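## Task

Remove the cardboard box from the closet and set it down on the desk. The robot must not tip over or finish leaning, or the task fails, and the box must stay on the desk by itself rather than being held there by the robot.

## Robot and tools

ROBOT. A simulated Hello Robot Stretch 4 with a single arm: an omni-wheel base, a lift sliding on a mast, an arm that telescopes forward, a three-joint wrist (yaw, pitch, roll) and a two-finger gripper. It stands about 1.6 m tall and the base rim lies within 0.23 m of the base origin. Cameras: head_camera, head_left_camera, head_right_camera (fisheye pair) and wrist_camera. Loose objects may occasionally get nudged by something else.

FRAMES. Base frame: origin on the floor under the base centre, x forward, y left, z up. hand_pose is reported in this frame, as a point between the open fingertips; with all wrist joints at zero its axes line up with the base frame, but the printed position may be slightly wrong. Odometry frame = base frame at the start of the scene. Heading is positive to the left, range -3.142 to 3.142.

execute_actions. Argument "actions" is a list holding one action or nothing (empty list = just report state and images). Optional "cameras": list of camera names or "all"; omitted or null gives every camera, [] gives none; the "pictures" line lists which image is which. An action contains "base", "joints" or both, plus optional "pace" and "contact_limits"; alternatively {"end_of_arm": "enable_torque"} on its own. Motions in one action start together and may finish at different moments.
- base: exactly one relative move from where the base last reported itself. {"translate_m": d} drives straight, forward positive, -2 to 2 m. {"strafe_m": d} slides sideways, left positive, -2 to 2 m. {"rotate_rad": d} spins in place, counter-clockwise (left) positive, -3.2 to 3.2 rad.
- joints: absolute targets keyed by name, not offsets. lift_m 0 to 1.2 (tolerance ±0.004); arm_m 0 to 0.55 extension (±0.004); wrist_yaw_rad -1.134 to 4.276 (0 straight ahead, positive left, 3.14 stowed backwards, above 3.4 the arm may obstruct; ±0.02); wrist_pitch_rad -1.117 to 4.259 (0 level, 1.57 pointing down; ±0.05); wrist_roll_rad -1.117 to 4.259 (0 puts fingers level; positive turns clockwise viewed from behind; ±0.02); gripper_m -0.038 to 0.141, the fingertip gap in metres (negative means fingers pressing together; ±0.004). Targets past a limit are clipped and reported; other bad values or unknown keys reject the whole call with no motion.
- pace: "slow", "default", "fast", "max". Base speed 0.1/0.3/0.4/0.6 m/s and turning 1/2/3/4 rad/s respectively; with lift above 0.2 these are reduced, down to 0.3 m/s and 1 rad/s at lift 1.2.
- contact_limits: only {"arm_m": value}, 0 (gentlest) to 0.75 (firmest), default 0.5; sets how much force the arm may apply before halting.
A joint or base not named in an action may still be driving toward an earlier target without the status showing it. To unfold at scene start, send lift_m 0.4 together with wrist_yaw_rad 0.

wait: {"seconds": 0 to 10}; commands nothing and returns state and images.
zoom_image: {"camera": name, "region": [x0, y0, x1, y1]} in pixels of that camera's most recent full image, top-left origin, at most 504x504.
finished_scene: {"scene": n} ends the current scene irreversibly and reports success; the goal must already hold stably. Replying with no tool call ends everything.
If a result reports a stop, later movement, wait and finished_scene calls from the same reply are skipped.

RESULT LINES. base_status / joint_status: "done" (for the base this means wheels turned the commanded amount, even with slip); "off_target" (rested short, may still push); "contact_stop_at_<key>" (hit something; that part drops its target and goes slack – a slack lift may sag under load, slack wheels may roll); "limit_stop_at_<name>", including limit_stop_at_tilt (leaning over 6 degrees; lift, arm, wheels go slack and refuse commands until the lean drops) and limit_stop_at_own_body (self-collision guard; moving away still works, lift and arm may go slack; likely when pitch is below -0.2 with roll below -0.4 or above 4); "torque_fault" (a wrist or gripper motor overloaded and went limp – re-enable with end_of_arm). on_its_own lists uncommanded events; "held at" there is the held target, not the actual position. Slack parts hold again when next commanded.
lidar_m: 12 distances in metres from base origin, 30-degree sectors starting straight ahead and going counter-clockwise (4th left, 7th behind, 10th right); "-" means nothing seen or closer than 0.25 m. It senses from roughly 0.15 m up to robot height, so tabletops register; it misses glass, thin legs and much behind the robot.
wrist_depth_mm: 7x7 grid of median depths from top left, 100 to 2000 mm, "-" when invalid; the robot body appears in it.
base_odometry counts wheel rotation, so slip shows as travel. If turned_by_wheels and turned_by_imu differ by over ~0.1 rad, a collision or slip likely occurred and heading error ≈ their difference. base_tilt in degrees, forward and right positive, with a constant bias up to ~1.5.
motor_effort: percent of maximum, positive toward higher joint values, bracket = peak over last action (noisy); each has a constant small bias. Wheels wheel_0..2 positive means turning right. Effort off its rest range suggests pushing or carrying; load in a level gripper pushes wrist_pitch effort away from 0.

GRASPING. Command gripper_m below the object's width; squeezing harder pulls it toward the wrist by up to a third of the shortfall, and opening pushes it out. Neither the reading nor "done" proves a grasp; at commanded values of 0 or above a firm grip shows as a clear change in gripper effort. Fingertips jammed on a surface below: raise the lift.

AVOID. Driving or turning with over 1 kg held and arm_m above 0.2, especially at fast paces – it can tip. Sustained pushing or pulling, high grips and high contact limits also risk tipping. Don't press the gripper into things with base or arm moves (torque faults), or hold over ~2 kg level. Avoid drops, slams, hard hits, letting objects fall, and ending with the robot supporting the object. A tilt reading off its start value may mean a wheel is on something low.

CAMERAS. Calibration gives OpenCV-style K, distortion and T_world_to_cam mapping base frame to camera frame; values may be slightly off per camera and the wrist camera's pose errors grow with arm extension. Changed camera poses are listed in results with pictures.

Each tool is called after "Call:" as name(argument=value, ...), one argument or row to a line, values as JSON.

## Session

Call:
execute_actions(
  actions=[],
)

Scene clock: 0.00 s.
base_odometry: x=+0.000 y=+0.000 heading=+0.000 (m, m, rad; odometry frame)
turned_by_wheels: +0.000 (rad since the last result)
turned_by_imu: +0.000 (rad since the last result)
base_tilt: forward=-0.8 right=+0.1 (deg)
lidar_m: 1.58 1.51 1.59 2.36 2.25 2.34 2.64 1.73 1.77 1.57 1.47 1.53
base_status: not commanded
joint_positions: lift_m=+0.234 arm_m=-0.002 wrist_yaw_rad=+3.159 wrist_pitch_rad=+0.005 wrist_roll_rad=-0.002 gripper_m=+0.057
joint_status: not commanded
motor_effort: lift_m=+18 arm_m=+0 wrist_yaw_rad=+0 wrist_pitch_rad=-6 wrist_roll_rad=+1 gripper_m=-2 wheel_0=+0 wheel_1=+0 wheel_2=+0 (%)
hand_pose: x=-0.1214 y=+0.0823 z=+0.4106 quat_wxyz=(-0.009, -0.003, -0.001, +1.000) (m; base frame)
wrist_depth_mm: - 141 257 - - - - / - 115 139 - - - - / - 110 138 - - - - / - 119 149 - - - - / 139 138 - - - - - / 220 - 1576 1921 211 1708 1618 / 216 1281 1042 1160 1098 1025 1078
pictures: head_camera, head_left_camera, head_right_camera, wrist_camera
Images, in order (width x height): head_camera 420x560, head_left_camera 420x672, head_right_camera 420x672, wrist_camera 616x392.

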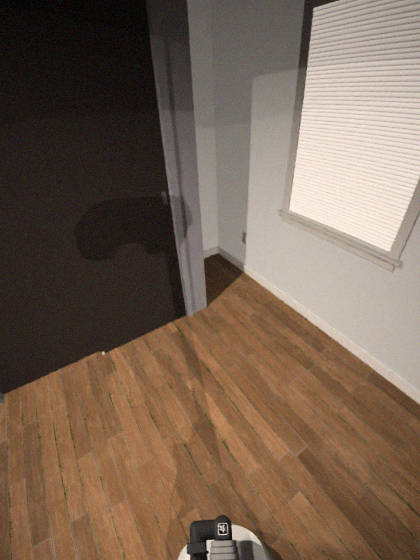

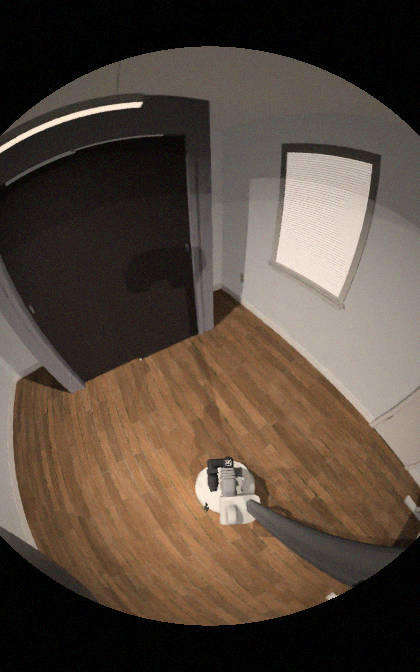

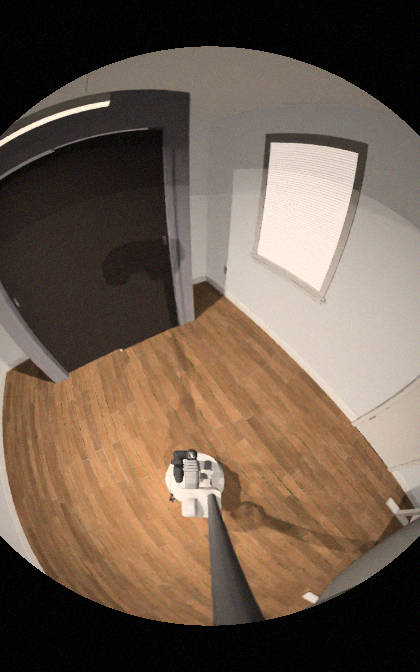

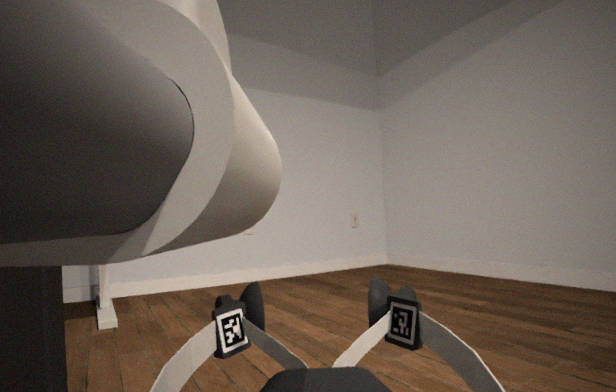

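Call:
execute_actions(
  actions=[
    {"base":{"rotate_rad":-2.0},"joints":{"lift_m":0.4,"wrist_yaw_rad":0},"pace":"fast"},
  ],
  cameras=["head_left_camera","head_camera"],
)

Call:
execute_actions(
  actions=[
    {"base":{"rotate_rad":2.68},"joints":{"lift_m":0.9},"pace":"fast"},
  ],
)

Scene clock: 3.80 s.
base_odometry: x=+0.000 y=+0.000 heading=-2.001 (m, m, rad; odometry frame)
turned_by_wheels: -2.001 (rad since the last result)
turned_by_imu: -2.007 (rad since the last result)
base_tilt: forward=-0.8 right=+0.2 (deg)
lidar_m: 1.82 1.51 1.49 1.56 1.54 1.50 1.66 2.32 2.26 2.42 2.57 1.72
base_status: done
joint_positions: lift_m=+0.400 arm_m=-0.002 wrist_yaw_rad=+0.000 wrist_pitch_rad=+0.005 wrist_roll_rad=-0.002 gripper_m=+0.057
joint_status: all done
motor_effort: lift_m=+19(23) arm_m=-1(0) wrist_yaw_rad=-1(9) wrist_pitch_rad=-6(7) wrist_roll_rad=+1(1) gripper_m=-5(3) wheel_0=-2(7) wheel_1=-2(11) wheel_2=-2(11) (%)
hand_pose: x=+0.4571 y=-0.0873 z=+0.5766 quat_wxyz=(+1.000, -0.001, +0.003, +0.000) (m; base frame)
wrist_depth_mm: 1255 1499 1921 - - - 1863 / 1255 1499 1863 - - - 1863 / 1229 1499 1863 - - 1708 1499 / 1229 1464 1808 - - - 1863 / 1229 1499 1756 - - - 1921 / 1229 1430 1618 - 211 - 1863 / 1205 1397 1366 1499 1464 1397 1430
pictures: head_camera, head_left_camera
Images, in order (width x height): head_camera 420x560, head_left_camera 420x672.

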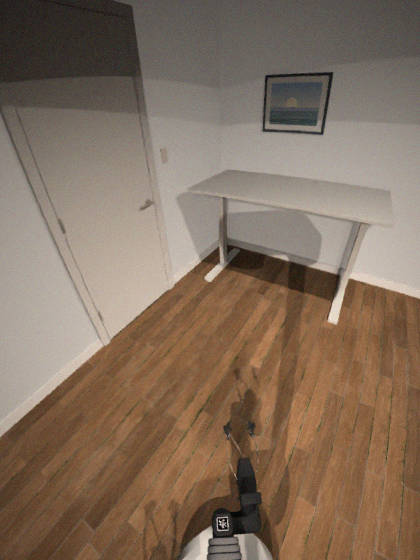

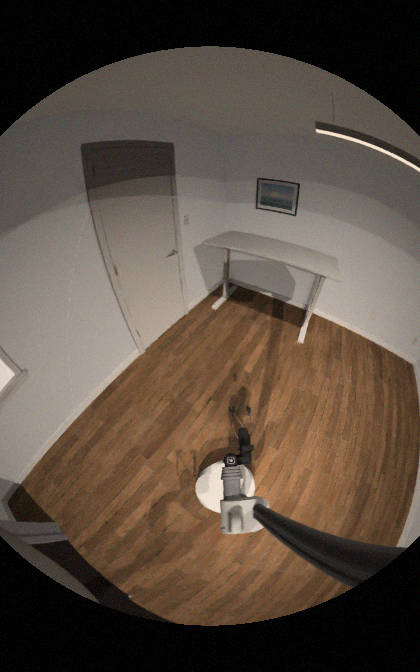

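Scene clock: 6.13 s.
base_odometry: x=+0.000 y=+0.000 heading=+0.679 (m, m, rad; odometry frame)
turned_by_wheels: +2.680 (rad since the last result)
turned_by_imu: +2.691 (rad since the last result)
base_tilt: forward=-0.9 right=+0.1 (deg)
lidar_m: 1.50 1.69 2.28 2.27 2.46 2.56 2.08 1.87 1.50 1.48 1.59 1.52
base_status: done
joint_positions: lift_m=+0.900 arm_m=-0.002 wrist_yaw_rad=+0.000 wrist_pitch_rad=+0.005 wrist_roll_rad=-0.002 gripper_m=+0.057
joint_status: all done
motor_effort: lift_m=+20(25) arm_m=-1(1) wrist_yaw_rad=+0(0) wrist_pitch_rad=-7(7) wrist_roll_rad=+1(2) gripper_m=-6(4) wheel_0=-1(10) wheel_1=+0(7) wheel_2=+0(12) (%)
hand_pose: x=+0.4571 y=-0.0873 z=+1.0765 quat_wxyz=(+1.000, -0.001, +0.003, +0.000) (m; base frame)
wrist_depth_mm: - 1464 1397 1336 1281 1229 1160 / - 1464 1397 1366 1255 1205 1138 / - 1397 1397 1336 1255 1182 1160 / - 1430 1397 1366 1229 1182 1138 / - 1397 1366 1336 1229 1205 1160 / - 1397 1366 1336 211 1182 1160 / - 1397 1336 1255 1229 1182 1160
pictures: head_camera, head_left_camera, head_right_camera, wrist_camera
camera_calibration (this result's frames):
wrist_camera: T_world_to_cam=[[0.0165969, -0.998671, -0.048791, -0.0342885], [0.0565498, 0.0496572, -0.997164, 1.12041], [0.998262, 0.0137907, 0.0572988, -0.297414], [0, 0, 0, 1]] pos_world=[0.234107, -0.0857778, 1.1326]
Images, in order (width x height): head_camera 420x560, head_left_camera 420x672, head_right_camera 420x672, wrist_camera 616x392.

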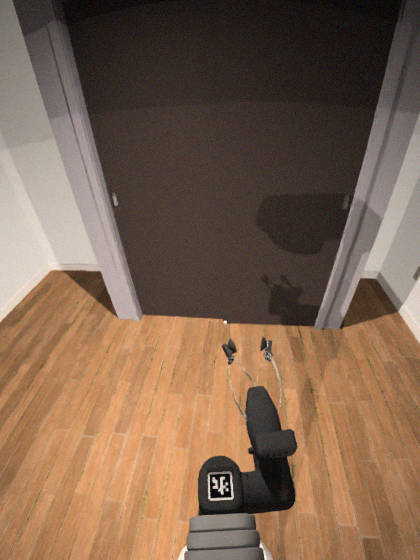

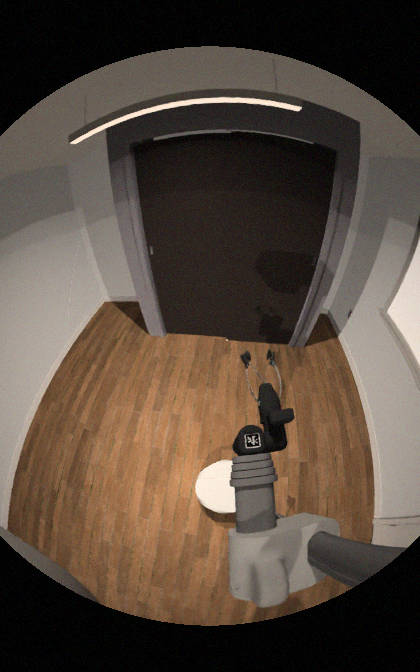

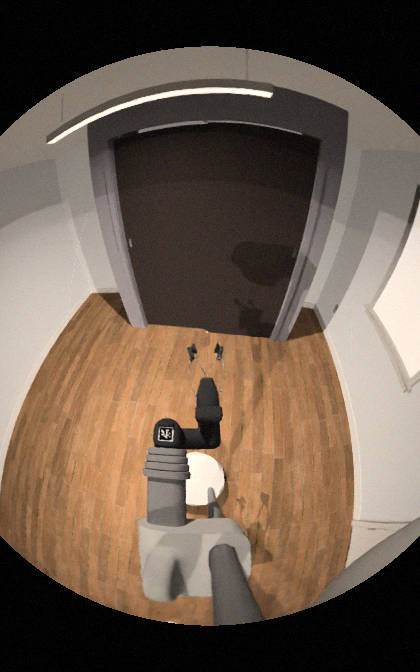

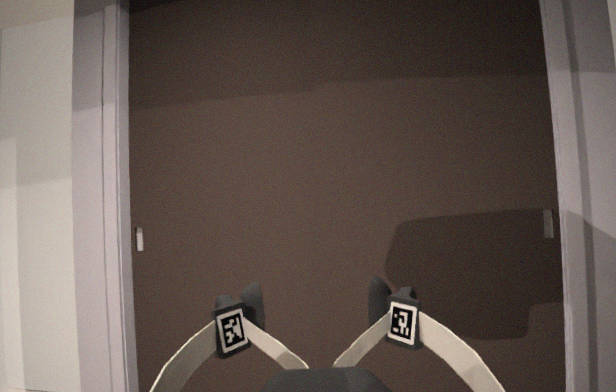

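Call:
execute_actions(
  actions=[
    {"base":{"rotate_rad":-0.2},"joints":{"gripper_m":0.0}},
  ],
  cameras=[],
)

Call:
execute_actions(
  actions=[
    {"base":{"strafe_m":1.0},"pace":"fast"},
  ],
  cameras=[],
)

Call:
execute_actions(
  actions=[
    {"base":{"translate_m":0.75},"pace":"fast"},
  ],
)

Scene clock: 13.50 s.
base_odometry: x=+0.000 y=+0.000 heading=+0.480 (m, m, rad; odometry frame)
turned_by_wheels: -0.200 (rad since the last result)
turned_by_imu: -0.200 (rad since the last result)
base_tilt: forward=-0.8 right=+0.0 (deg)
lidar_m: 1.49 1.60 2.41 2.26 2.30 2.69 2.07 1.78 1.58 1.48 1.52 1.60
base_status: done
joint_positions: lift_m=+0.900 arm_m=-0.002 wrist_yaw_rad=+0.000 wrist_pitch_rad=+0.005 wrist_roll_rad=-0.002 gripper_m=+0.000
joint_status: all done
motor_effort: lift_m=+20(20) arm_m=-1(1) wrist_yaw_rad=+2(0) wrist_pitch_rad=-7(8) wrist_roll_rad=+1(1) gripper_m=-7(5) wheel_0=+0(4) wheel_1=+0(6) wheel_2=+0(9) (%)
hand_pose: x=+0.4571 y=-0.0874 z=+1.0765 quat_wxyz=(+1.000, -0.001, +0.003, +0.000) (m; base frame)
wrist_depth_mm: 1308 1308 1336 1336 1336 1336 1863 / 1308 1308 1336 1308 1308 1308 1863 / 1281 1336 1308 1308 1308 1336 1863 / 1308 1308 1308 1308 1308 1281 1983 / 1281 1308 1336 1281 1308 1281 1921 / 1281 1281 1308 204 1308 1255 1921 / 1281 1281 180 183 177 1255 1921
pictures: none
No camera images: the call's "cameras" was empty. Leave "cameras" out to get every camera's image.

Scene clock: 17.40 s.
base_odometry: x=-0.461 y=+0.887 heading=+0.480 (m, m, rad; odometry frame)
turned_by_wheels: +0.000 (rad since the last result)
turned_by_imu: +0.003 (rad since the last result)
base_tilt: forward=-0.8 right=+0.1 (deg)
lidar_m: 1.41 1.92 1.35 1.26 1.30 1.69 2.60 1.99 2.37 2.48 2.21 1.59
base_status: done
joint_positions: lift_m=+0.900 arm_m=-0.002 wrist_yaw_rad=+0.000 wrist_pitch_rad=+0.005 wrist_roll_rad=-0.002 gripper_m=+0.000
joint_status: not commanded
motor_effort: lift_m=+20(20) arm_m=-1(1) wrist_yaw_rad=+0(1) wrist_pitch_rad=-7(8) wrist_roll_rad=+2(2) gripper_m=-6(8) wheel_0=+2(10) wheel_1=-1(11) wheel_2=+0(1) (%)
hand_pose: x=+0.4571 y=-0.0874 z=+1.0765 quat_wxyz=(+1.000, -0.001, +0.003, +0.000) (m; base frame)
wrist_depth_mm: 1921 1983 1983 1308 1308 1308 1255 / 1921 1983 1983 1281 1308 1336 1308 / 1921 1921 1921 1281 1281 1281 1281 / 1863 1921 1921 1229 1281 1308 1255 / 1863 1863 1921 1205 1281 1281 1229 / 1921 1808 1863 205 1281 1281 1229 / 1863 1863 180 182 176 1255 1229
pictures: none
No camera images: the call's "cameras" was empty. Leave "cameras" out to get every camera's image.

Scene clock: 20.80 s.
base_odometry: x=+0.204 y=+1.234 heading=+0.480 (m, m, rad; odometry frame)
turned_by_wheels: +0.000 (rad since the last result)
turned_by_imu: -0.001 (rad since the last result)
base_tilt: forward=-0.8 right=+0.1 (deg)
lidar_m: 0.67 1.45 1.39 1.32 1.35 1.76 3.36 2.69 2.59 2.40 1.08 0.79
base_status: done
joint_positions: lift_m=+0.900 arm_m=-0.002 wrist_yaw_rad=+0.000 wrist_pitch_rad=+0.005 wrist_roll_rad=-0.002 gripper_m=+0.000
joint_status: not commanded
motor_effort: lift_m=+20(20) arm_m=-1(1) wrist_yaw_rad=-1(0) wrist_pitch_rad=-9(7) wrist_roll_rad=+0(1) gripper_m=-9(7) wheel_0=+0(5) wheel_1=+0(7) wheel_2=+0(12) (%)
hand_pose: x=+0.4571 y=-0.0874 z=+1.0765 quat_wxyz=(+1.000, -0.001, +0.003, +0.000) (m; base frame)
wrist_depth_mm: 1205 462 466 539 539 544 549 / 1182 462 459 530 539 544 549 / 1182 455 459 530 530 539 549 / 1160 459 455 525 530 530 539 / 1160 452 455 517 525 530 539 / 1160 449 452 205 521 530 535 / 1160 449 179 182 177 530 525
pictures: head_camera, head_left_camera, head_right_camera, wrist_camera
camera_calibration (this result's frames):
wrist_camera: T_world_to_cam=[[0.0164281, -0.998674, -0.0487908, -0.0342595], [0.0565582, 0.0496475, -0.997164, 1.12042], [0.998264, 0.013622, 0.0572988, -0.297415], [0, 0, 0, 1]] pos_world=[0.234093, -0.0857888, 1.13261]
Images, in order (width x height): head_camera 420x560, head_left_camera 420x672, head_right_camera 420x672, wrist_camera 616x392.

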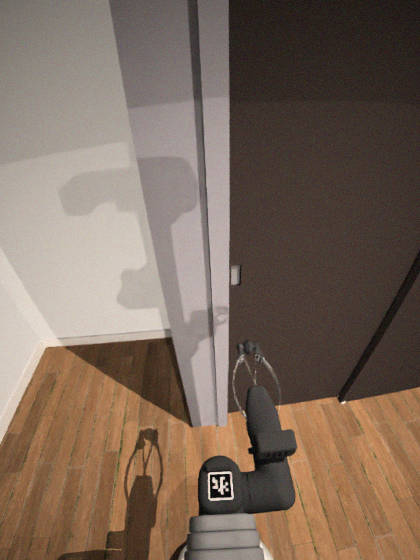

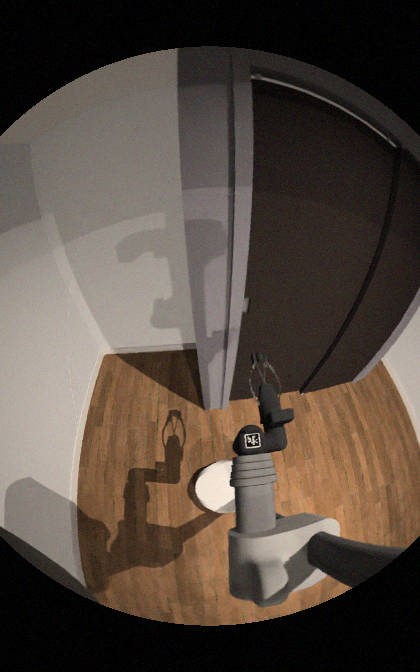

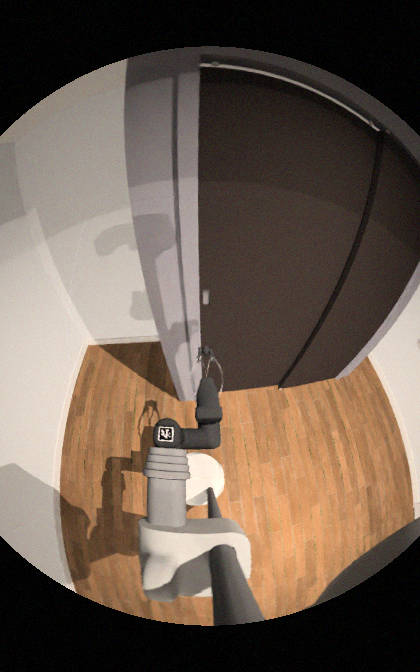

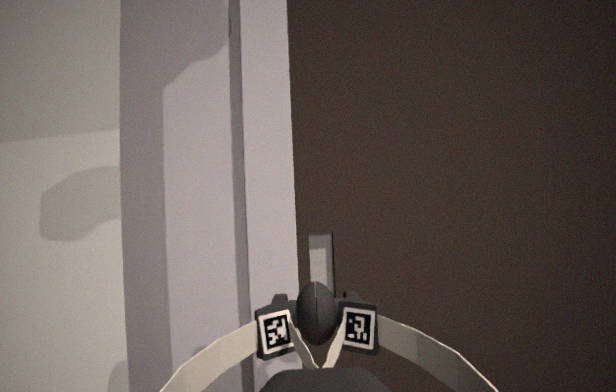

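Call:
execute_actions(
  actions=[
    {"joints":{"lift_m":0.85,"wrist_yaw_rad":0.0,"arm_m":0.15}},
  ],
  cameras=["wrist_camera","head_camera"],
)

Call:
zoom_image(
  camera="head_camera",
  region=[190,230,310,420],
)

Scene clock: 24.67 s.
base_odometry: x=+0.204 y=+1.234 heading=+0.480 (m, m, rad; odometry frame)
turned_by_wheels: +0.000 (rad since the last result)
turned_by_imu: +0.001 (rad since the last result)
base_tilt: forward=-0.8 right=+0.2 (deg)
lidar_m: 0.65 1.44 1.40 1.31 1.33 1.76 3.37 2.71 2.60 2.40 1.11 0.79
base_status: not commanded
joint_positions: lift_m=+0.850 arm_m=+0.149 wrist_yaw_rad=+0.000 wrist_pitch_rad=+0.005 wrist_roll_rad=-0.002 gripper_m=+0.000
joint_status: all done
motor_effort: lift_m=+15(21) arm_m=+7(9) wrist_yaw_rad=+1(3) wrist_pitch_rad=-7(6) wrist_roll_rad=+1(0) gripper_m=-9(6) wheel_0=+1(0) wheel_1=+0(0) wheel_2=+0(1) (%)
hand_pose: x=+0.6082 y=-0.0874 z=+1.0269 quat_wxyz=(+1.000, -0.001, +0.003, +0.000) (m; base frame)
wrist_depth_mm: 309 310 301 382 384 392 392 / 306 312 298 377 384 387 392 / 306 307 297 377 382 384 389 / 303 304 297 375 377 382 384 / 301 301 294 375 377 379 382 / 300 301 293 205 375 377 379 / 297 300 180 182 177 373 379
pictures: head_camera, wrist_camera
camera_calibration (this result's frames):
wrist_camera: T_world_to_cam=[[0.0164253, -0.998674, -0.0487907, -0.0391624], [0.0565691, 0.0496473, -0.997164, 1.06239], [0.998264, 0.0136187, 0.0573096, -0.445422], [0, 0, 0, 1]] pos_world=[0.385194, -0.085789, 1.08299]
Images, in order (width x height): head_camera 420x560, wrist_camera 616x392.

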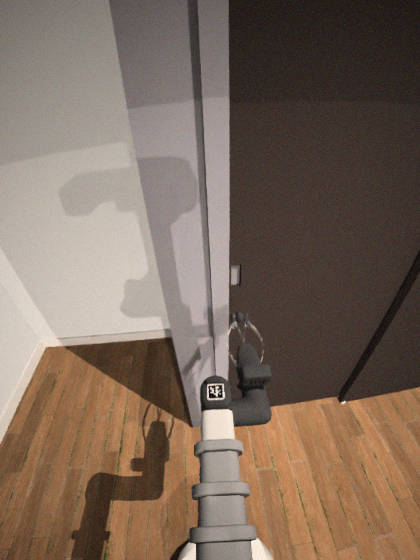

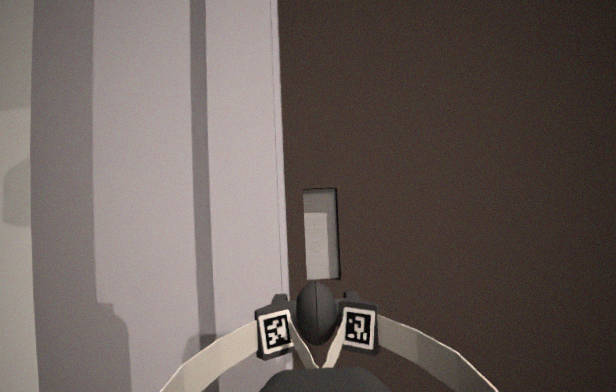

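Region (190, 230, 310, 420) of head_camera's 420x560 image, scaled by 2.653, with more detail than that image has; it fills the left 318 columns of this view, and the rest is white.

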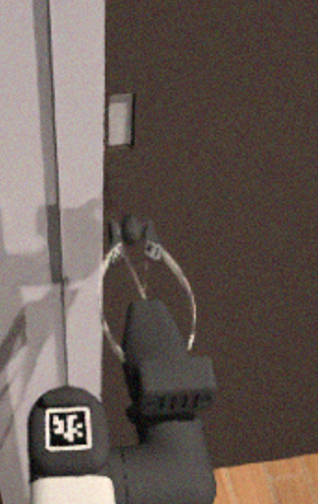

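Call:
execute_actions(
  actions=[
    {"base":{"strafe_m":-0.13},"joints":{"lift_m":0.887,"wrist_yaw_rad":0.45}},
  ],
  cameras=["wrist_camera","head_camera"],
)

Scene clock: 29.90 s.
base_odometry: x=+0.264 y=+1.118 heading=+0.480 (m, m, rad; odometry frame)
turned_by_wheels: +0.000 (rad since the last result)
turned_by_imu: +0.001 (rad since the last result)
base_tilt: forward=-0.8 right=+0.0 (deg)
lidar_m: 0.68 0.70 1.53 1.45 1.49 1.91 3.37 2.70 2.46 2.26 1.07 0.81
base_status: done
joint_positions: lift_m=+0.887 arm_m=+0.149 wrist_yaw_rad=+0.450 wrist_pitch_rad=+0.005 wrist_roll_rad=-0.002 gripper_m=+0.000
joint_status: all done
motor_effort: lift_m=+20(22) arm_m=+6(6) wrist_yaw_rad=+1(4) wrist_pitch_rad=-7(7) wrist_roll_rad=+2(2) gripper_m=-7(6) wheel_0=-2(7) wheel_1=+1(9) wheel_2=+0(2) (%)
hand_pose: x=+0.6176 y=+0.0467 z=+1.0635 quat_wxyz=(+0.975, -0.002, +0.002, +0.223) (m; base frame)
wrist_depth_mm: 1537 1366 349 310 349 319 297 / 1499 1397 349 309 347 319 297 / 1464 1397 347 306 347 319 297 / 1499 1397 347 304 347 317 296 / 1464 1397 345 303 355 315 296 / 1464 1397 343 205 334 314 294 / 1464 1366 180 184 177 306 294
pictures: head_camera, wrist_camera
camera_calibration (this result's frames):
wrist_camera: T_world_to_cam=[[0.448938, -0.89223, -0.0487909, -0.175673], [0.0293615, 0.0693027, -0.997163, 1.10756], [0.893081, 0.446232, 0.0573098, -0.413919], [0, 0, 0, 1]] pos_world=[0.41601, -0.0487942, 1.11957]
Images, in order (width x height): head_camera 420x560, wrist_camera 616x392.

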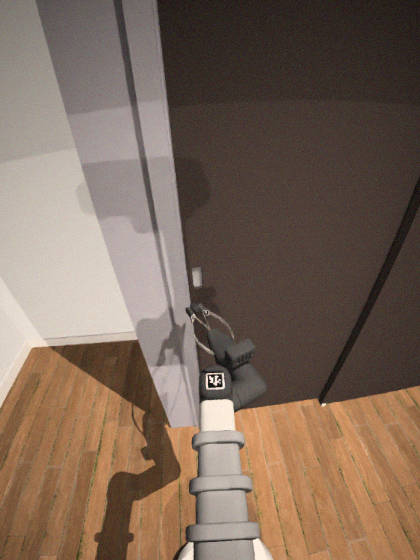

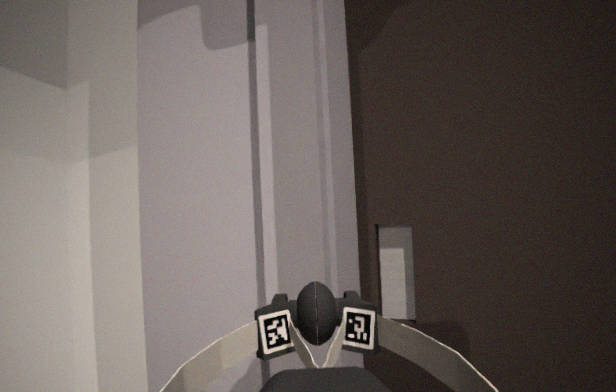

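Call:
execute_actions(
  actions=[
    {"base":{"strafe_m":-0.025},"joints":{"arm_m":0.25}},
  ],
  cameras=["wrist_camera"],
)

Call:
execute_actions(
  actions=[
    {"joints":{"arm_m":0.31},"contact_limits":{"arm_m":0.2},"pace":"slow"},
  ],
  cameras=["wrist_camera","head_camera"],
)

Scene clock: 32.73 s.
base_odometry: x=+0.276 y=+1.096 heading=+0.480 (m, m, rad; odometry frame)
turned_by_wheels: +0.000 (rad since the last result)
turned_by_imu: +0.001 (rad since the last result)
base_tilt: forward=-0.9 right=+0.0 (deg)
lidar_m: 0.66 0.70 1.54 1.47 1.52 1.94 3.36 2.70 2.41 2.24 1.09 0.79
base_status: done
joint_positions: lift_m=+0.887 arm_m=+0.249 wrist_yaw_rad=+0.450 wrist_pitch_rad=+0.005 wrist_roll_rad=-0.002 gripper_m=+0.000
joint_status: all done
motor_effort: lift_m=+20(20) arm_m=+6(4) wrist_yaw_rad=+1(2) wrist_pitch_rad=-8(8) wrist_roll_rad=+2(0) gripper_m=-6(8) wheel_0=-1(7) wheel_1=+1(7) wheel_2=+0(0) (%)
hand_pose: x=+0.7175 y=+0.0468 z=+1.0635 quat_wxyz=(+0.975, -0.002, +0.002, +0.223) (m; base frame)
wrist_depth_mm: 297 260 230 276 251 229 215 / 294 259 229 274 250 229 215 / 293 258 229 273 249 229 215 / 293 257 228 273 249 228 214 / 291 256 224 276 248 228 213 / 289 254 220 204 240 226 212 / 287 254 180 182 177 221 212
pictures: wrist_camera
camera_calibration (this result's frames):
wrist_camera: T_world_to_cam=[[0.449082, -0.892157, -0.0487909, -0.220611], [0.0293512, 0.069308, -0.997163, 1.10463], [0.893008, 0.446376, 0.0573109, -0.503165], [0, 0, 0, 1]] pos_world=[0.515981, -0.0487786, 1.11957]
Images, in order (width x height): wrist_camera 616x392.

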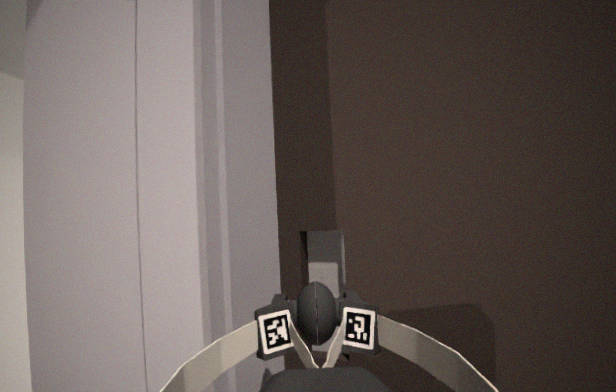

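Scene clock: 34.13 s.
base_odometry: x=+0.275 y=+1.096 heading=+0.479 (m, m, rad; odometry frame)
turned_by_wheels: +0.000 (rad since the last result)
turned_by_imu: -0.001 (rad since the last result)
base_tilt: forward=-0.8 right=+0.1 (deg)
lidar_m: 0.67 0.70 1.55 1.46 1.49 1.98 3.38 2.68 2.44 2.24 1.08 0.82
base_status: not commanded
joint_positions: lift_m=+0.887 arm_m=+0.283 wrist_yaw_rad=+0.449 wrist_pitch_rad=+0.005 wrist_roll_rad=-0.002 gripper_m=+0.000
joint_status: arm_m contact_stop (moved +0.035 of +0.061)
on_its_own: arm_m is slack since a contact_stop (your +0.310 is given up)
motor_effort: lift_m=+20(20) arm_m=+0(16) wrist_yaw_rad=+5(15) wrist_pitch_rad=-6(9) wrist_roll_rad=+2(1) gripper_m=-8(7) wheel_0=+0(0) wheel_1=+2(3) wheel_2=-8(11) (%)
contact_limits: arm_m 0.2
hand_pose: x=+0.7523 y=+0.0463 z=+1.0636 quat_wxyz=(+0.975, -0.002, +0.002, +0.222) (m; base frame)
wrist_depth_mm: 244 199 235 240 218 200 187 / 241 198 233 239 218 200 187 / 241 196 230 239 218 200 187 / 241 195 226 239 217 198 187 / 240 192 224 248 216 199 186 / 236 191 210 203 211 198 186 / 237 191 175 183 174 193 185
pictures: head_camera, wrist_camera
camera_calibration (this result's frames):
wrist_camera: T_world_to_cam=[[0.447862, -0.892771, -0.0487843, -0.23564], [0.0297938, 0.0694337, -0.997142, 1.1034], [0.893606, 0.445128, 0.0576957, -0.534824], [0, 0, 0, 1]] pos_world=[0.550582, -0.0489212, 1.11961]
Images, in order (width x height): head_camera 420x560, wrist_camera 616x392.

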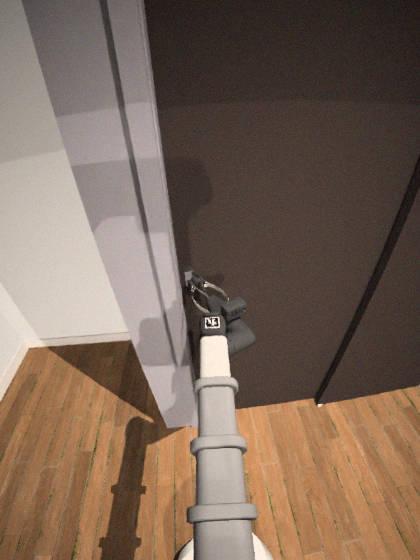

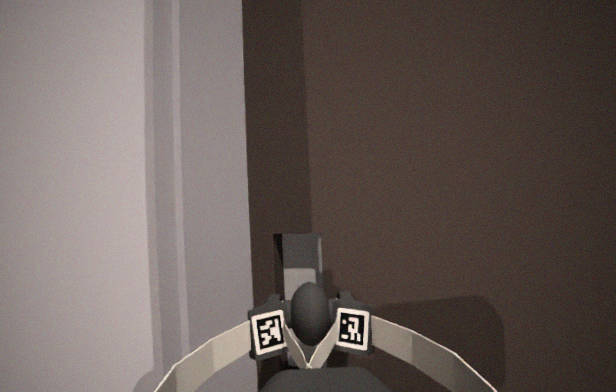

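Try sliding right.

Call:
execute_actions(
  actions=[
    {"base":{"strafe_m":-0.1},"joints":{"arm_m":0.285},"pace":"slow"},
  ],
  cameras=["wrist_camera","head_camera"],
)

Scene clock: 37.00 s.
base_odometry: x=+0.321 y=+1.007 heading=+0.479 (m, m, rad; odometry frame)
turned_by_wheels: +0.000 (rad since the last result)
turned_by_imu: +0.000 (rad since the last result)
base_tilt: forward=-0.8 right=+0.1 (deg)
lidar_m: 0.75 0.71 1.67 1.57 1.61 2.10 3.36 2.67 2.32 2.15 1.12 0.81
base_status: done
joint_positions: lift_m=+0.887 arm_m=+0.284 wrist_yaw_rad=+0.450 wrist_pitch_rad=+0.005 wrist_roll_rad=-0.002 gripper_m=+0.000
joint_status: all done
motor_effort: lift_m=+20(20) arm_m=+6(9) wrist_yaw_rad=+0(12) wrist_pitch_rad=-4(6) wrist_roll_rad=+1(1) gripper_m=-7(7) wheel_0=+0(7) wheel_1=-3(5) wheel_2=-1(6) (%)
hand_pose: x=+0.7525 y=+0.0468 z=+1.0636 quat_wxyz=(+0.975, -0.002, +0.002, +0.223) (m; base frame)
wrist_depth_mm: 241 290 272 244 222 203 190 / 241 289 268 243 221 202 190 / 239 287 270 242 220 202 190 / 238 286 268 241 220 202 189 / 237 283 267 241 220 201 189 / 235 279 265 204 213 200 188 / 235 276 180 184 177 195 187
pictures: head_camera, wrist_camera
camera_calibration (this result's frames):
wrist_camera: T_world_to_cam=[[0.449321, -0.892037, -0.0487846, -0.23645], [0.0296795, 0.0694823, -0.997142, 1.10345], [0.892877, 0.446589, 0.0576951, -0.534783], [0, 0, 0, 1]] pos_world=[0.550987, -0.0487638, 1.11961]
Images, in order (width x height): head_camera 420x560, wrist_camera 616x392.

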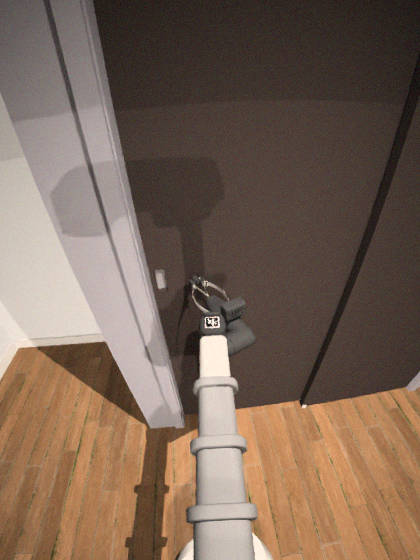

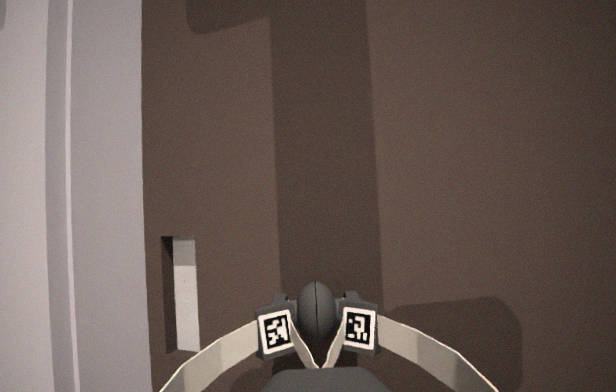

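Call:
execute_actions(
  actions=[
    {"base":{"strafe_m":0.25},"joints":{"arm_m":0.22,"wrist_yaw_rad":0,"wrist_roll_rad":1.57}},
  ],
  cameras=["wrist_camera","head_camera"],
)

Scene clock: 42.53 s.
base_odometry: x=+0.206 y=+1.229 heading=+0.479 (m, m, rad; odometry frame)
turned_by_wheels: +0.000 (rad since the last result)
turned_by_imu: +0.002 (rad since the last result)
base_tilt: forward=-0.8 right=+0.1 (deg)
lidar_m: 0.66 1.44 1.41 1.32 1.35 1.77 3.37 2.71 2.58 2.38 1.10 0.80
base_status: done
joint_positions: lift_m=+0.887 arm_m=+0.221 wrist_yaw_rad=+0.000 wrist_pitch_rad=+0.005 wrist_roll_rad=+1.569 gripper_m=+0.000
joint_status: all done
motor_effort: lift_m=+20(20) arm_m=-7(7) wrist_yaw_rad=+1(5) wrist_pitch_rad=-7(6) wrist_roll_rad=+3(9) gripper_m=-9(8) wheel_0=+1(8) wheel_1=-1(9) wheel_2=+0(2) (%)
hand_pose: x=+0.6806 y=-0.0874 z=+1.0635 quat_wxyz=(+0.708, +0.707, +0.002, -0.002) (m; base frame)
wrist_depth_mm: 319 319 319 320 319 319 319 / 315 315 315 315 315 315 315 / 310 310 310 310 312 310 310 / 306 307 306 306 306 306 306 / 301 301 303 303 303 301 301 / 297 298 297 205 298 297 298 / 236 236 179 184 177 220 220
pictures: head_camera, wrist_camera
camera_calibration (this result's frames):
wrist_camera: T_world_to_cam=[[0.0114651, 0.0496845, -0.998699, 1.0667], [0.0620625, 0.996804, 0.0503027, 0.0598562], [0.998006, -0.0625585, 0.00834491, -0.474166], [0, 0, 0, 1]] pos_world=[0.457276, -0.142326, 1.06626]
Images, in order (width x height): head_camera 420x560, wrist_camera 616x392.

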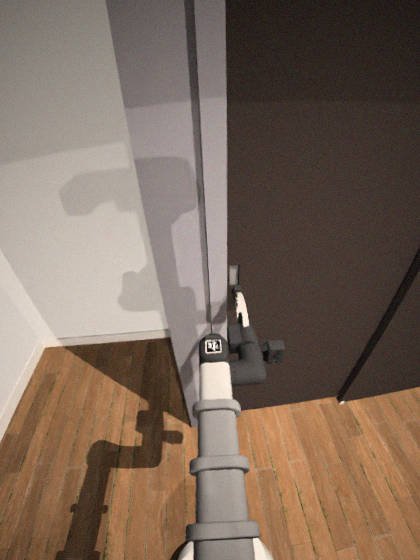

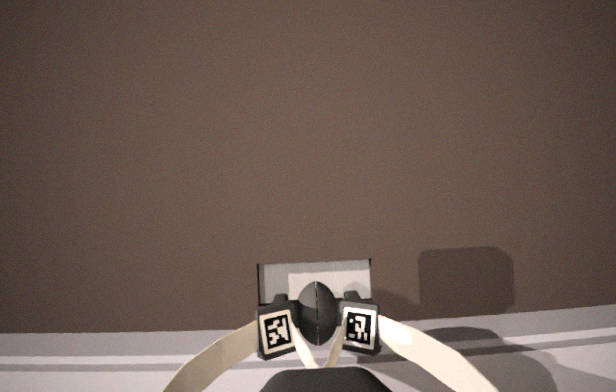

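Call:
execute_actions(
  actions=[
    {"joints":{"arm_m":0.34},"contact_limits":{"arm_m":0.25},"pace":"slow"},
  ],
  cameras=["wrist_camera","head_camera"],
)

Call:
execute_actions(
  actions=[],
  cameras=[],
)

Scene clock: 46.17 s.
base_odometry: x=+0.206 y=+1.229 heading=+0.478 (m, m, rad; odometry frame)
turned_by_wheels: -0.001 (rad since the last result)
turned_by_imu: +0.006 (rad since the last result)
base_tilt: forward=-0.9 right=+0.1 (deg)
lidar_m: 0.67 1.46 1.39 1.32 1.35 1.75 3.37 2.72 2.59 2.39 1.09 0.79
base_status: not commanded
joint_positions: lift_m=+0.887 arm_m=+0.307 wrist_yaw_rad=-0.012 wrist_pitch_rad=+0.005 wrist_roll_rad=+1.570 gripper_m=+0.000
joint_status: arm_m contact_stop (moved +0.086 of +0.119)
on_its_own: arm_m is slack since a contact_stop (your +0.340 is given up); wrist_yaw_rad is at rest, and its effort (+36) is outside its rest range (-13 to +13)
motor_effort: lift_m=+20(20) arm_m=+0(20) wrist_yaw_rad=+36(45) wrist_pitch_rad=-5(9) wrist_roll_rad=+3(3) gripper_m=-10(8) wheel_0=-3(2) wheel_1=-1(3) wheel_2=-9(9) (%)
contact_limits: arm_m 0.25
hand_pose: x=+0.7653 y=-0.0909 z=+1.0636 quat_wxyz=(+0.708, +0.707, -0.003, -0.006) (m; base frame)
wrist_depth_mm: 237 236 236 237 238 236 237 / 234 232 233 234 235 234 234 / 229 229 229 229 229 230 230 / 225 225 227 226 225 226 226 / 222 222 223 222 223 222 223 / 218 219 219 210 219 220 219 / 215 215 178 184 183 205 216
pictures: head_camera, wrist_camera
camera_calibration (this result's frames):
wrist_camera: T_world_to_cam=[[0.0122507, 0.0496694, -0.998691, 1.06535], [0.0742678, 0.995962, 0.0504447, 0.0485478], [0.997163, -0.0747885, 0.00851234, -0.559555], [0, 0, 0, 1]] pos_world=[0.541311, -0.143115, 1.06626]
Images, in order (width x height): head_camera 420x560, wrist_camera 616x392.

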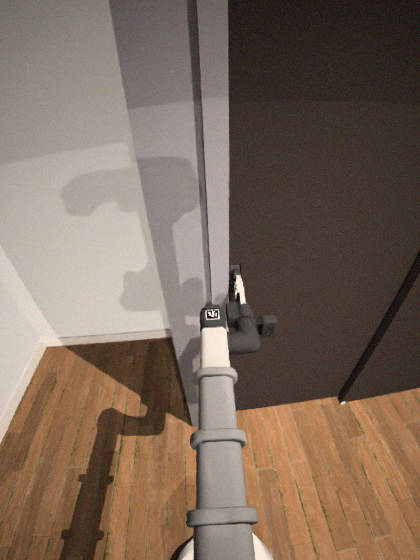

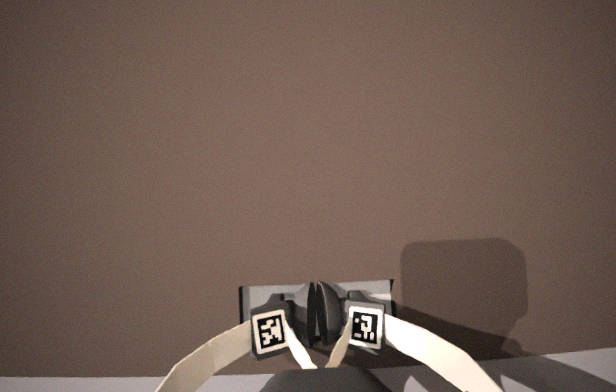

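not run: a stop came earlier in this reply.

Call:
execute_actions(
  actions=[
    {"base":{"strafe_m":-0.1},"joints":{"arm_m":0.30},"pace":"slow"},
  ],
  cameras=["wrist_camera","head_camera"],
)

Scene clock: 49.30 s.
base_odometry: x=+0.252 y=+1.140 heading=+0.478 (m, m, rad; odometry frame)
turned_by_wheels: +0.000 (rad since the last result)
turned_by_imu: +0.001 (rad since the last result)
base_tilt: forward=-0.8 right=+0.1 (deg)
lidar_m: 0.67 0.70 1.51 1.41 1.45 1.93 3.36 2.70 2.48 2.29 1.10 0.80
base_status: done
joint_positions: lift_m=+0.887 arm_m=+0.301 wrist_yaw_rad=+0.002 wrist_pitch_rad=+0.005 wrist_roll_rad=+1.570 gripper_m=+0.000
joint_status: all done
motor_effort: lift_m=+20(20) arm_m=-6(7) wrist_yaw_rad=-4(36) wrist_pitch_rad=-6(6) wrist_roll_rad=+4(3) gripper_m=-9(7) wheel_0=+2(12) wheel_1=-2(5) wheel_2=+1(8) (%)
hand_pose: x=+0.7606 y=-0.0870 z=+1.0636 quat_wxyz=(+0.708, +0.707, +0.002, -0.001) (m; base frame)
wrist_depth_mm: 241 242 241 241 241 241 242 / 238 237 237 237 239 238 238 / 235 234 236 235 235 235 235 / 232 232 231 231 231 232 231 / 229 229 229 229 229 229 228 / 225 226 226 204 226 225 226 / 224 223 179 185 177 224 521
pictures: head_camera, wrist_camera
camera_calibration (this result's frames):
wrist_camera: T_world_to_cam=[[0.0115169, 0.0498323, -0.998691, 1.06576], [0.0606155, 0.996886, 0.0504412, 0.0554337], [0.998095, -0.0611171, 0.00846044, -0.554046], [0, 0, 0, 1]] pos_world=[0.537356, -0.142232, 1.06626]
Images, in order (width x height): head_camera 420x560, wrist_camera 616x392.

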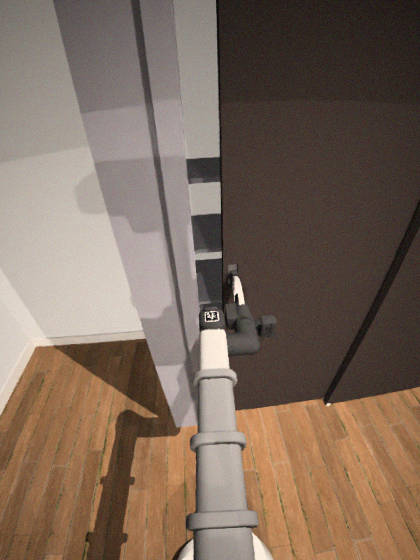

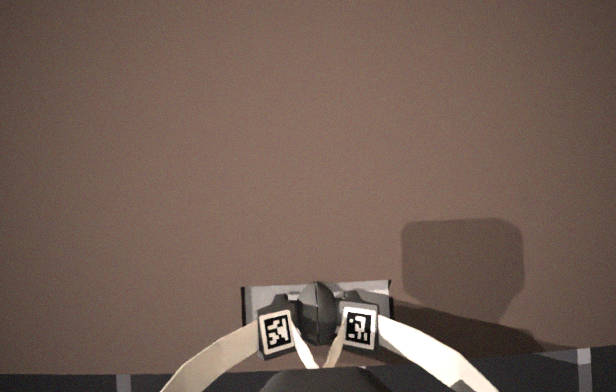

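Call:
execute_actions(
  actions=[
    {"base":{"strafe_m":-0.48},"joints":{"arm_m":0.303},"pace":"slow"},
  ],
)

Scene clock: 56.23 s.
base_odometry: x=+0.473 y=+0.714 heading=+0.478 (m, m, rad; odometry frame)
turned_by_wheels: +0.000 (rad since the last result)
turned_by_imu: +0.001 (rad since the last result)
base_tilt: forward=-0.8 right=+0.2 (deg)
lidar_m: 0.77 0.79 1.00 1.89 1.93 2.53 3.34 2.65 1.96 1.81 1.13 0.79
base_status: done
joint_positions: lift_m=+0.887 arm_m=+0.302 wrist_yaw_rad=+0.000 wrist_pitch_rad=+0.005 wrist_roll_rad=+1.570 gripper_m=+0.000
joint_status: all done
motor_effort: lift_m=+20(20) arm_m=+6(6) wrist_yaw_rad=-1(24) wrist_pitch_rad=-6(6) wrist_roll_rad=+4(3) gripper_m=-8(7) wheel_0=+0(13) wheel_1=-3(5) wheel_2=+0(2) (%)
hand_pose: x=+0.7613 y=-0.0874 z=+1.0636 quat_wxyz=(+0.708, +0.707, +0.002, -0.002) (m; base frame)
wrist_depth_mm: 224 224 224 224 224 224 224 / 221 221 222 222 223 223 225 / 264 266 266 266 265 266 265 / 262 262 262 262 263 263 263 / 258 258 259 258 258 259 258 / 254 254 255 205 255 255 255 / 251 252 179 184 177 253 252
pictures: head_camera, head_left_camera, head_right_camera, wrist_camera
camera_calibration (this result's frames):
wrist_camera: T_world_to_cam=[[0.0115856, 0.0498163, -0.998691, 1.06572], [0.0619931, 0.996801, 0.0504412, 0.0547334], [0.998009, -0.0624963, 0.00846032, -0.554813], [0, 0, 0, 1]] pos_world=[0.537968, -0.142322, 1.06626]
Images, in order (width x height): head_camera 420x560, head_left_camera 420x672, head_right_camera 420x672, wrist_camera 616x392.

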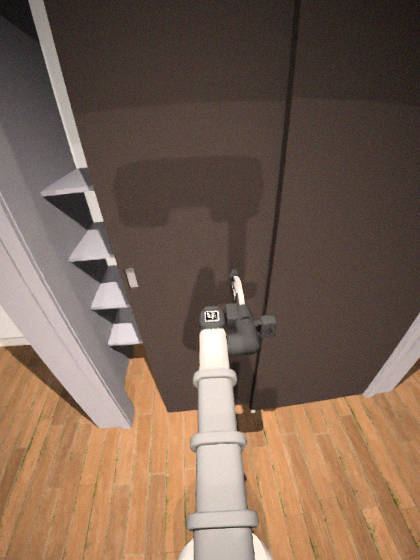

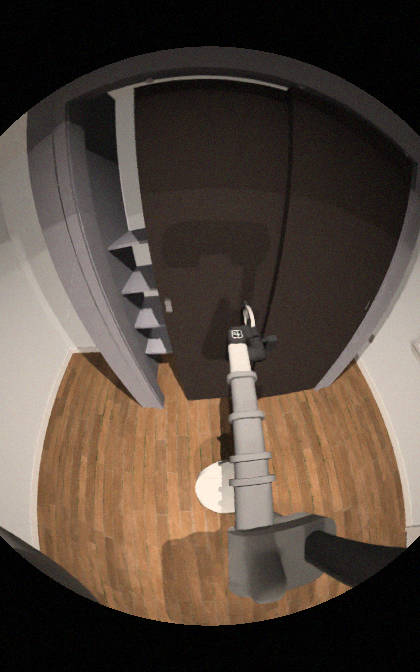

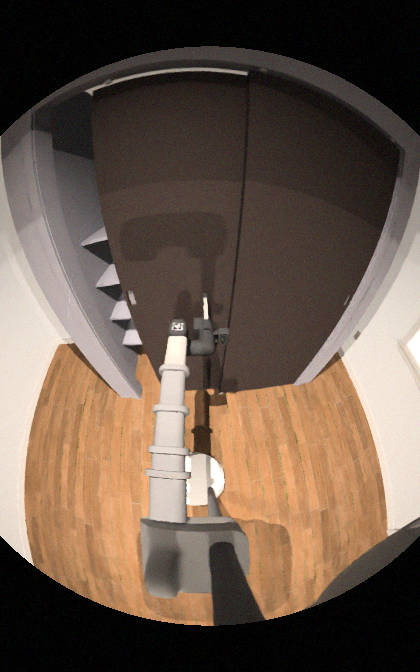

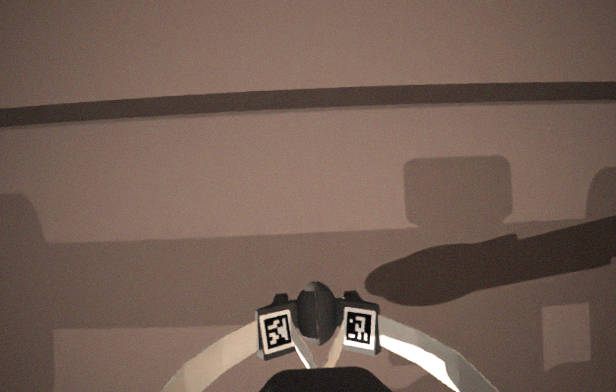

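Call:
execute_actions(
  actions=[
    {"base":{"strafe_m":0.47},"joints":{"arm_m":0.24}},
  ],
)

Scene clock: 61.00 s.
base_odometry: x=+0.257 y=+1.132 heading=+0.478 (m, m, rad; odometry frame)
turned_by_wheels: +0.000 (rad since the last result)
turned_by_imu: +0.002 (rad since the last result)
base_tilt: forward=-1.0 right=+0.1 (deg)
lidar_m: 0.67 0.71 1.51 1.42 1.46 1.91 3.36 2.68 2.45 2.29 1.08 0.78
base_status: done
joint_positions: lift_m=+0.887 arm_m=+0.241 wrist_yaw_rad=+0.000 wrist_pitch_rad=+0.005 wrist_roll_rad=+1.570 gripper_m=+0.000
joint_status: all done
motor_effort: lift_m=+20(20) arm_m=-7(7) wrist_yaw_rad=+1(0) wrist_pitch_rad=-5(7) wrist_roll_rad=+2(3) gripper_m=-5(9) wheel_0=+0(11) wheel_1=+1(9) wheel_2=+0(1) (%)
hand_pose: x=+0.7006 y=-0.0875 z=+1.0636 quat_wxyz=(+0.708, +0.707, +0.002, -0.002) (m; base frame)
wrist_depth_mm: 307 306 306 306 307 307 307 / 301 303 301 301 303 303 303 / 298 297 298 312 298 298 298 / 317 603 809 585 976 699 854 / 946 960 960 946 960 750 866 / 946 931 891 204 931 759 585 / 854 732 179 183 177 661 585
pictures: head_camera, head_left_camera, head_right_camera, wrist_camera
camera_calibration (this result's frames):
wrist_camera: T_world_to_cam=[[0.0115514, 0.0498137, -0.998692, 1.06644], [0.0622214, 0.996787, 0.0504384, 0.0584044], [0.997996, -0.0627227, 0.00841479, -0.494194], [0, 0, 0, 1]] pos_world=[0.47725, -0.142337, 1.06626]
Images, in order (width x height): head_camera 420x560, head_left_camera 420x672, head_right_camera 420x672, wrist_camera 616x392.

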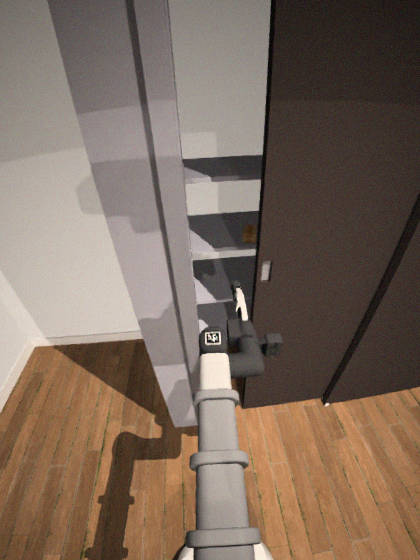

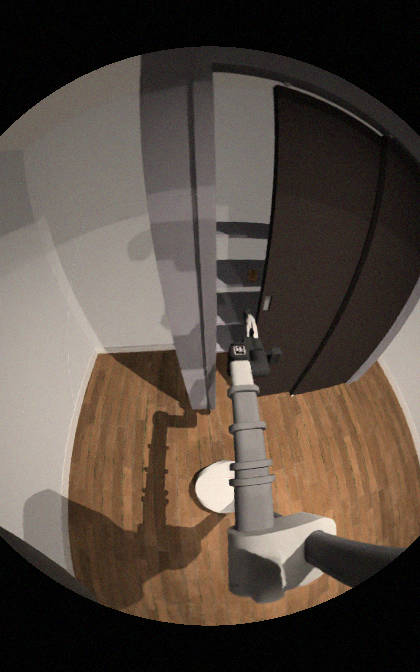

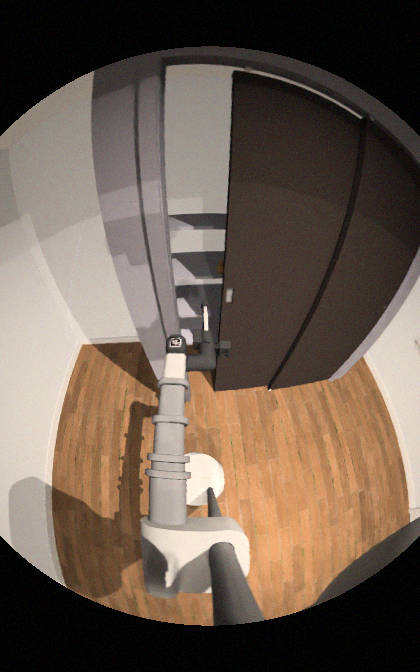

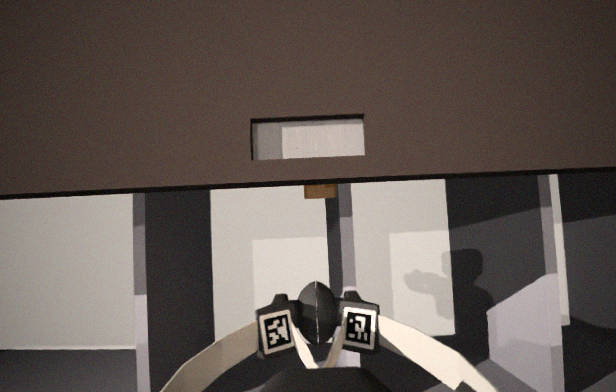

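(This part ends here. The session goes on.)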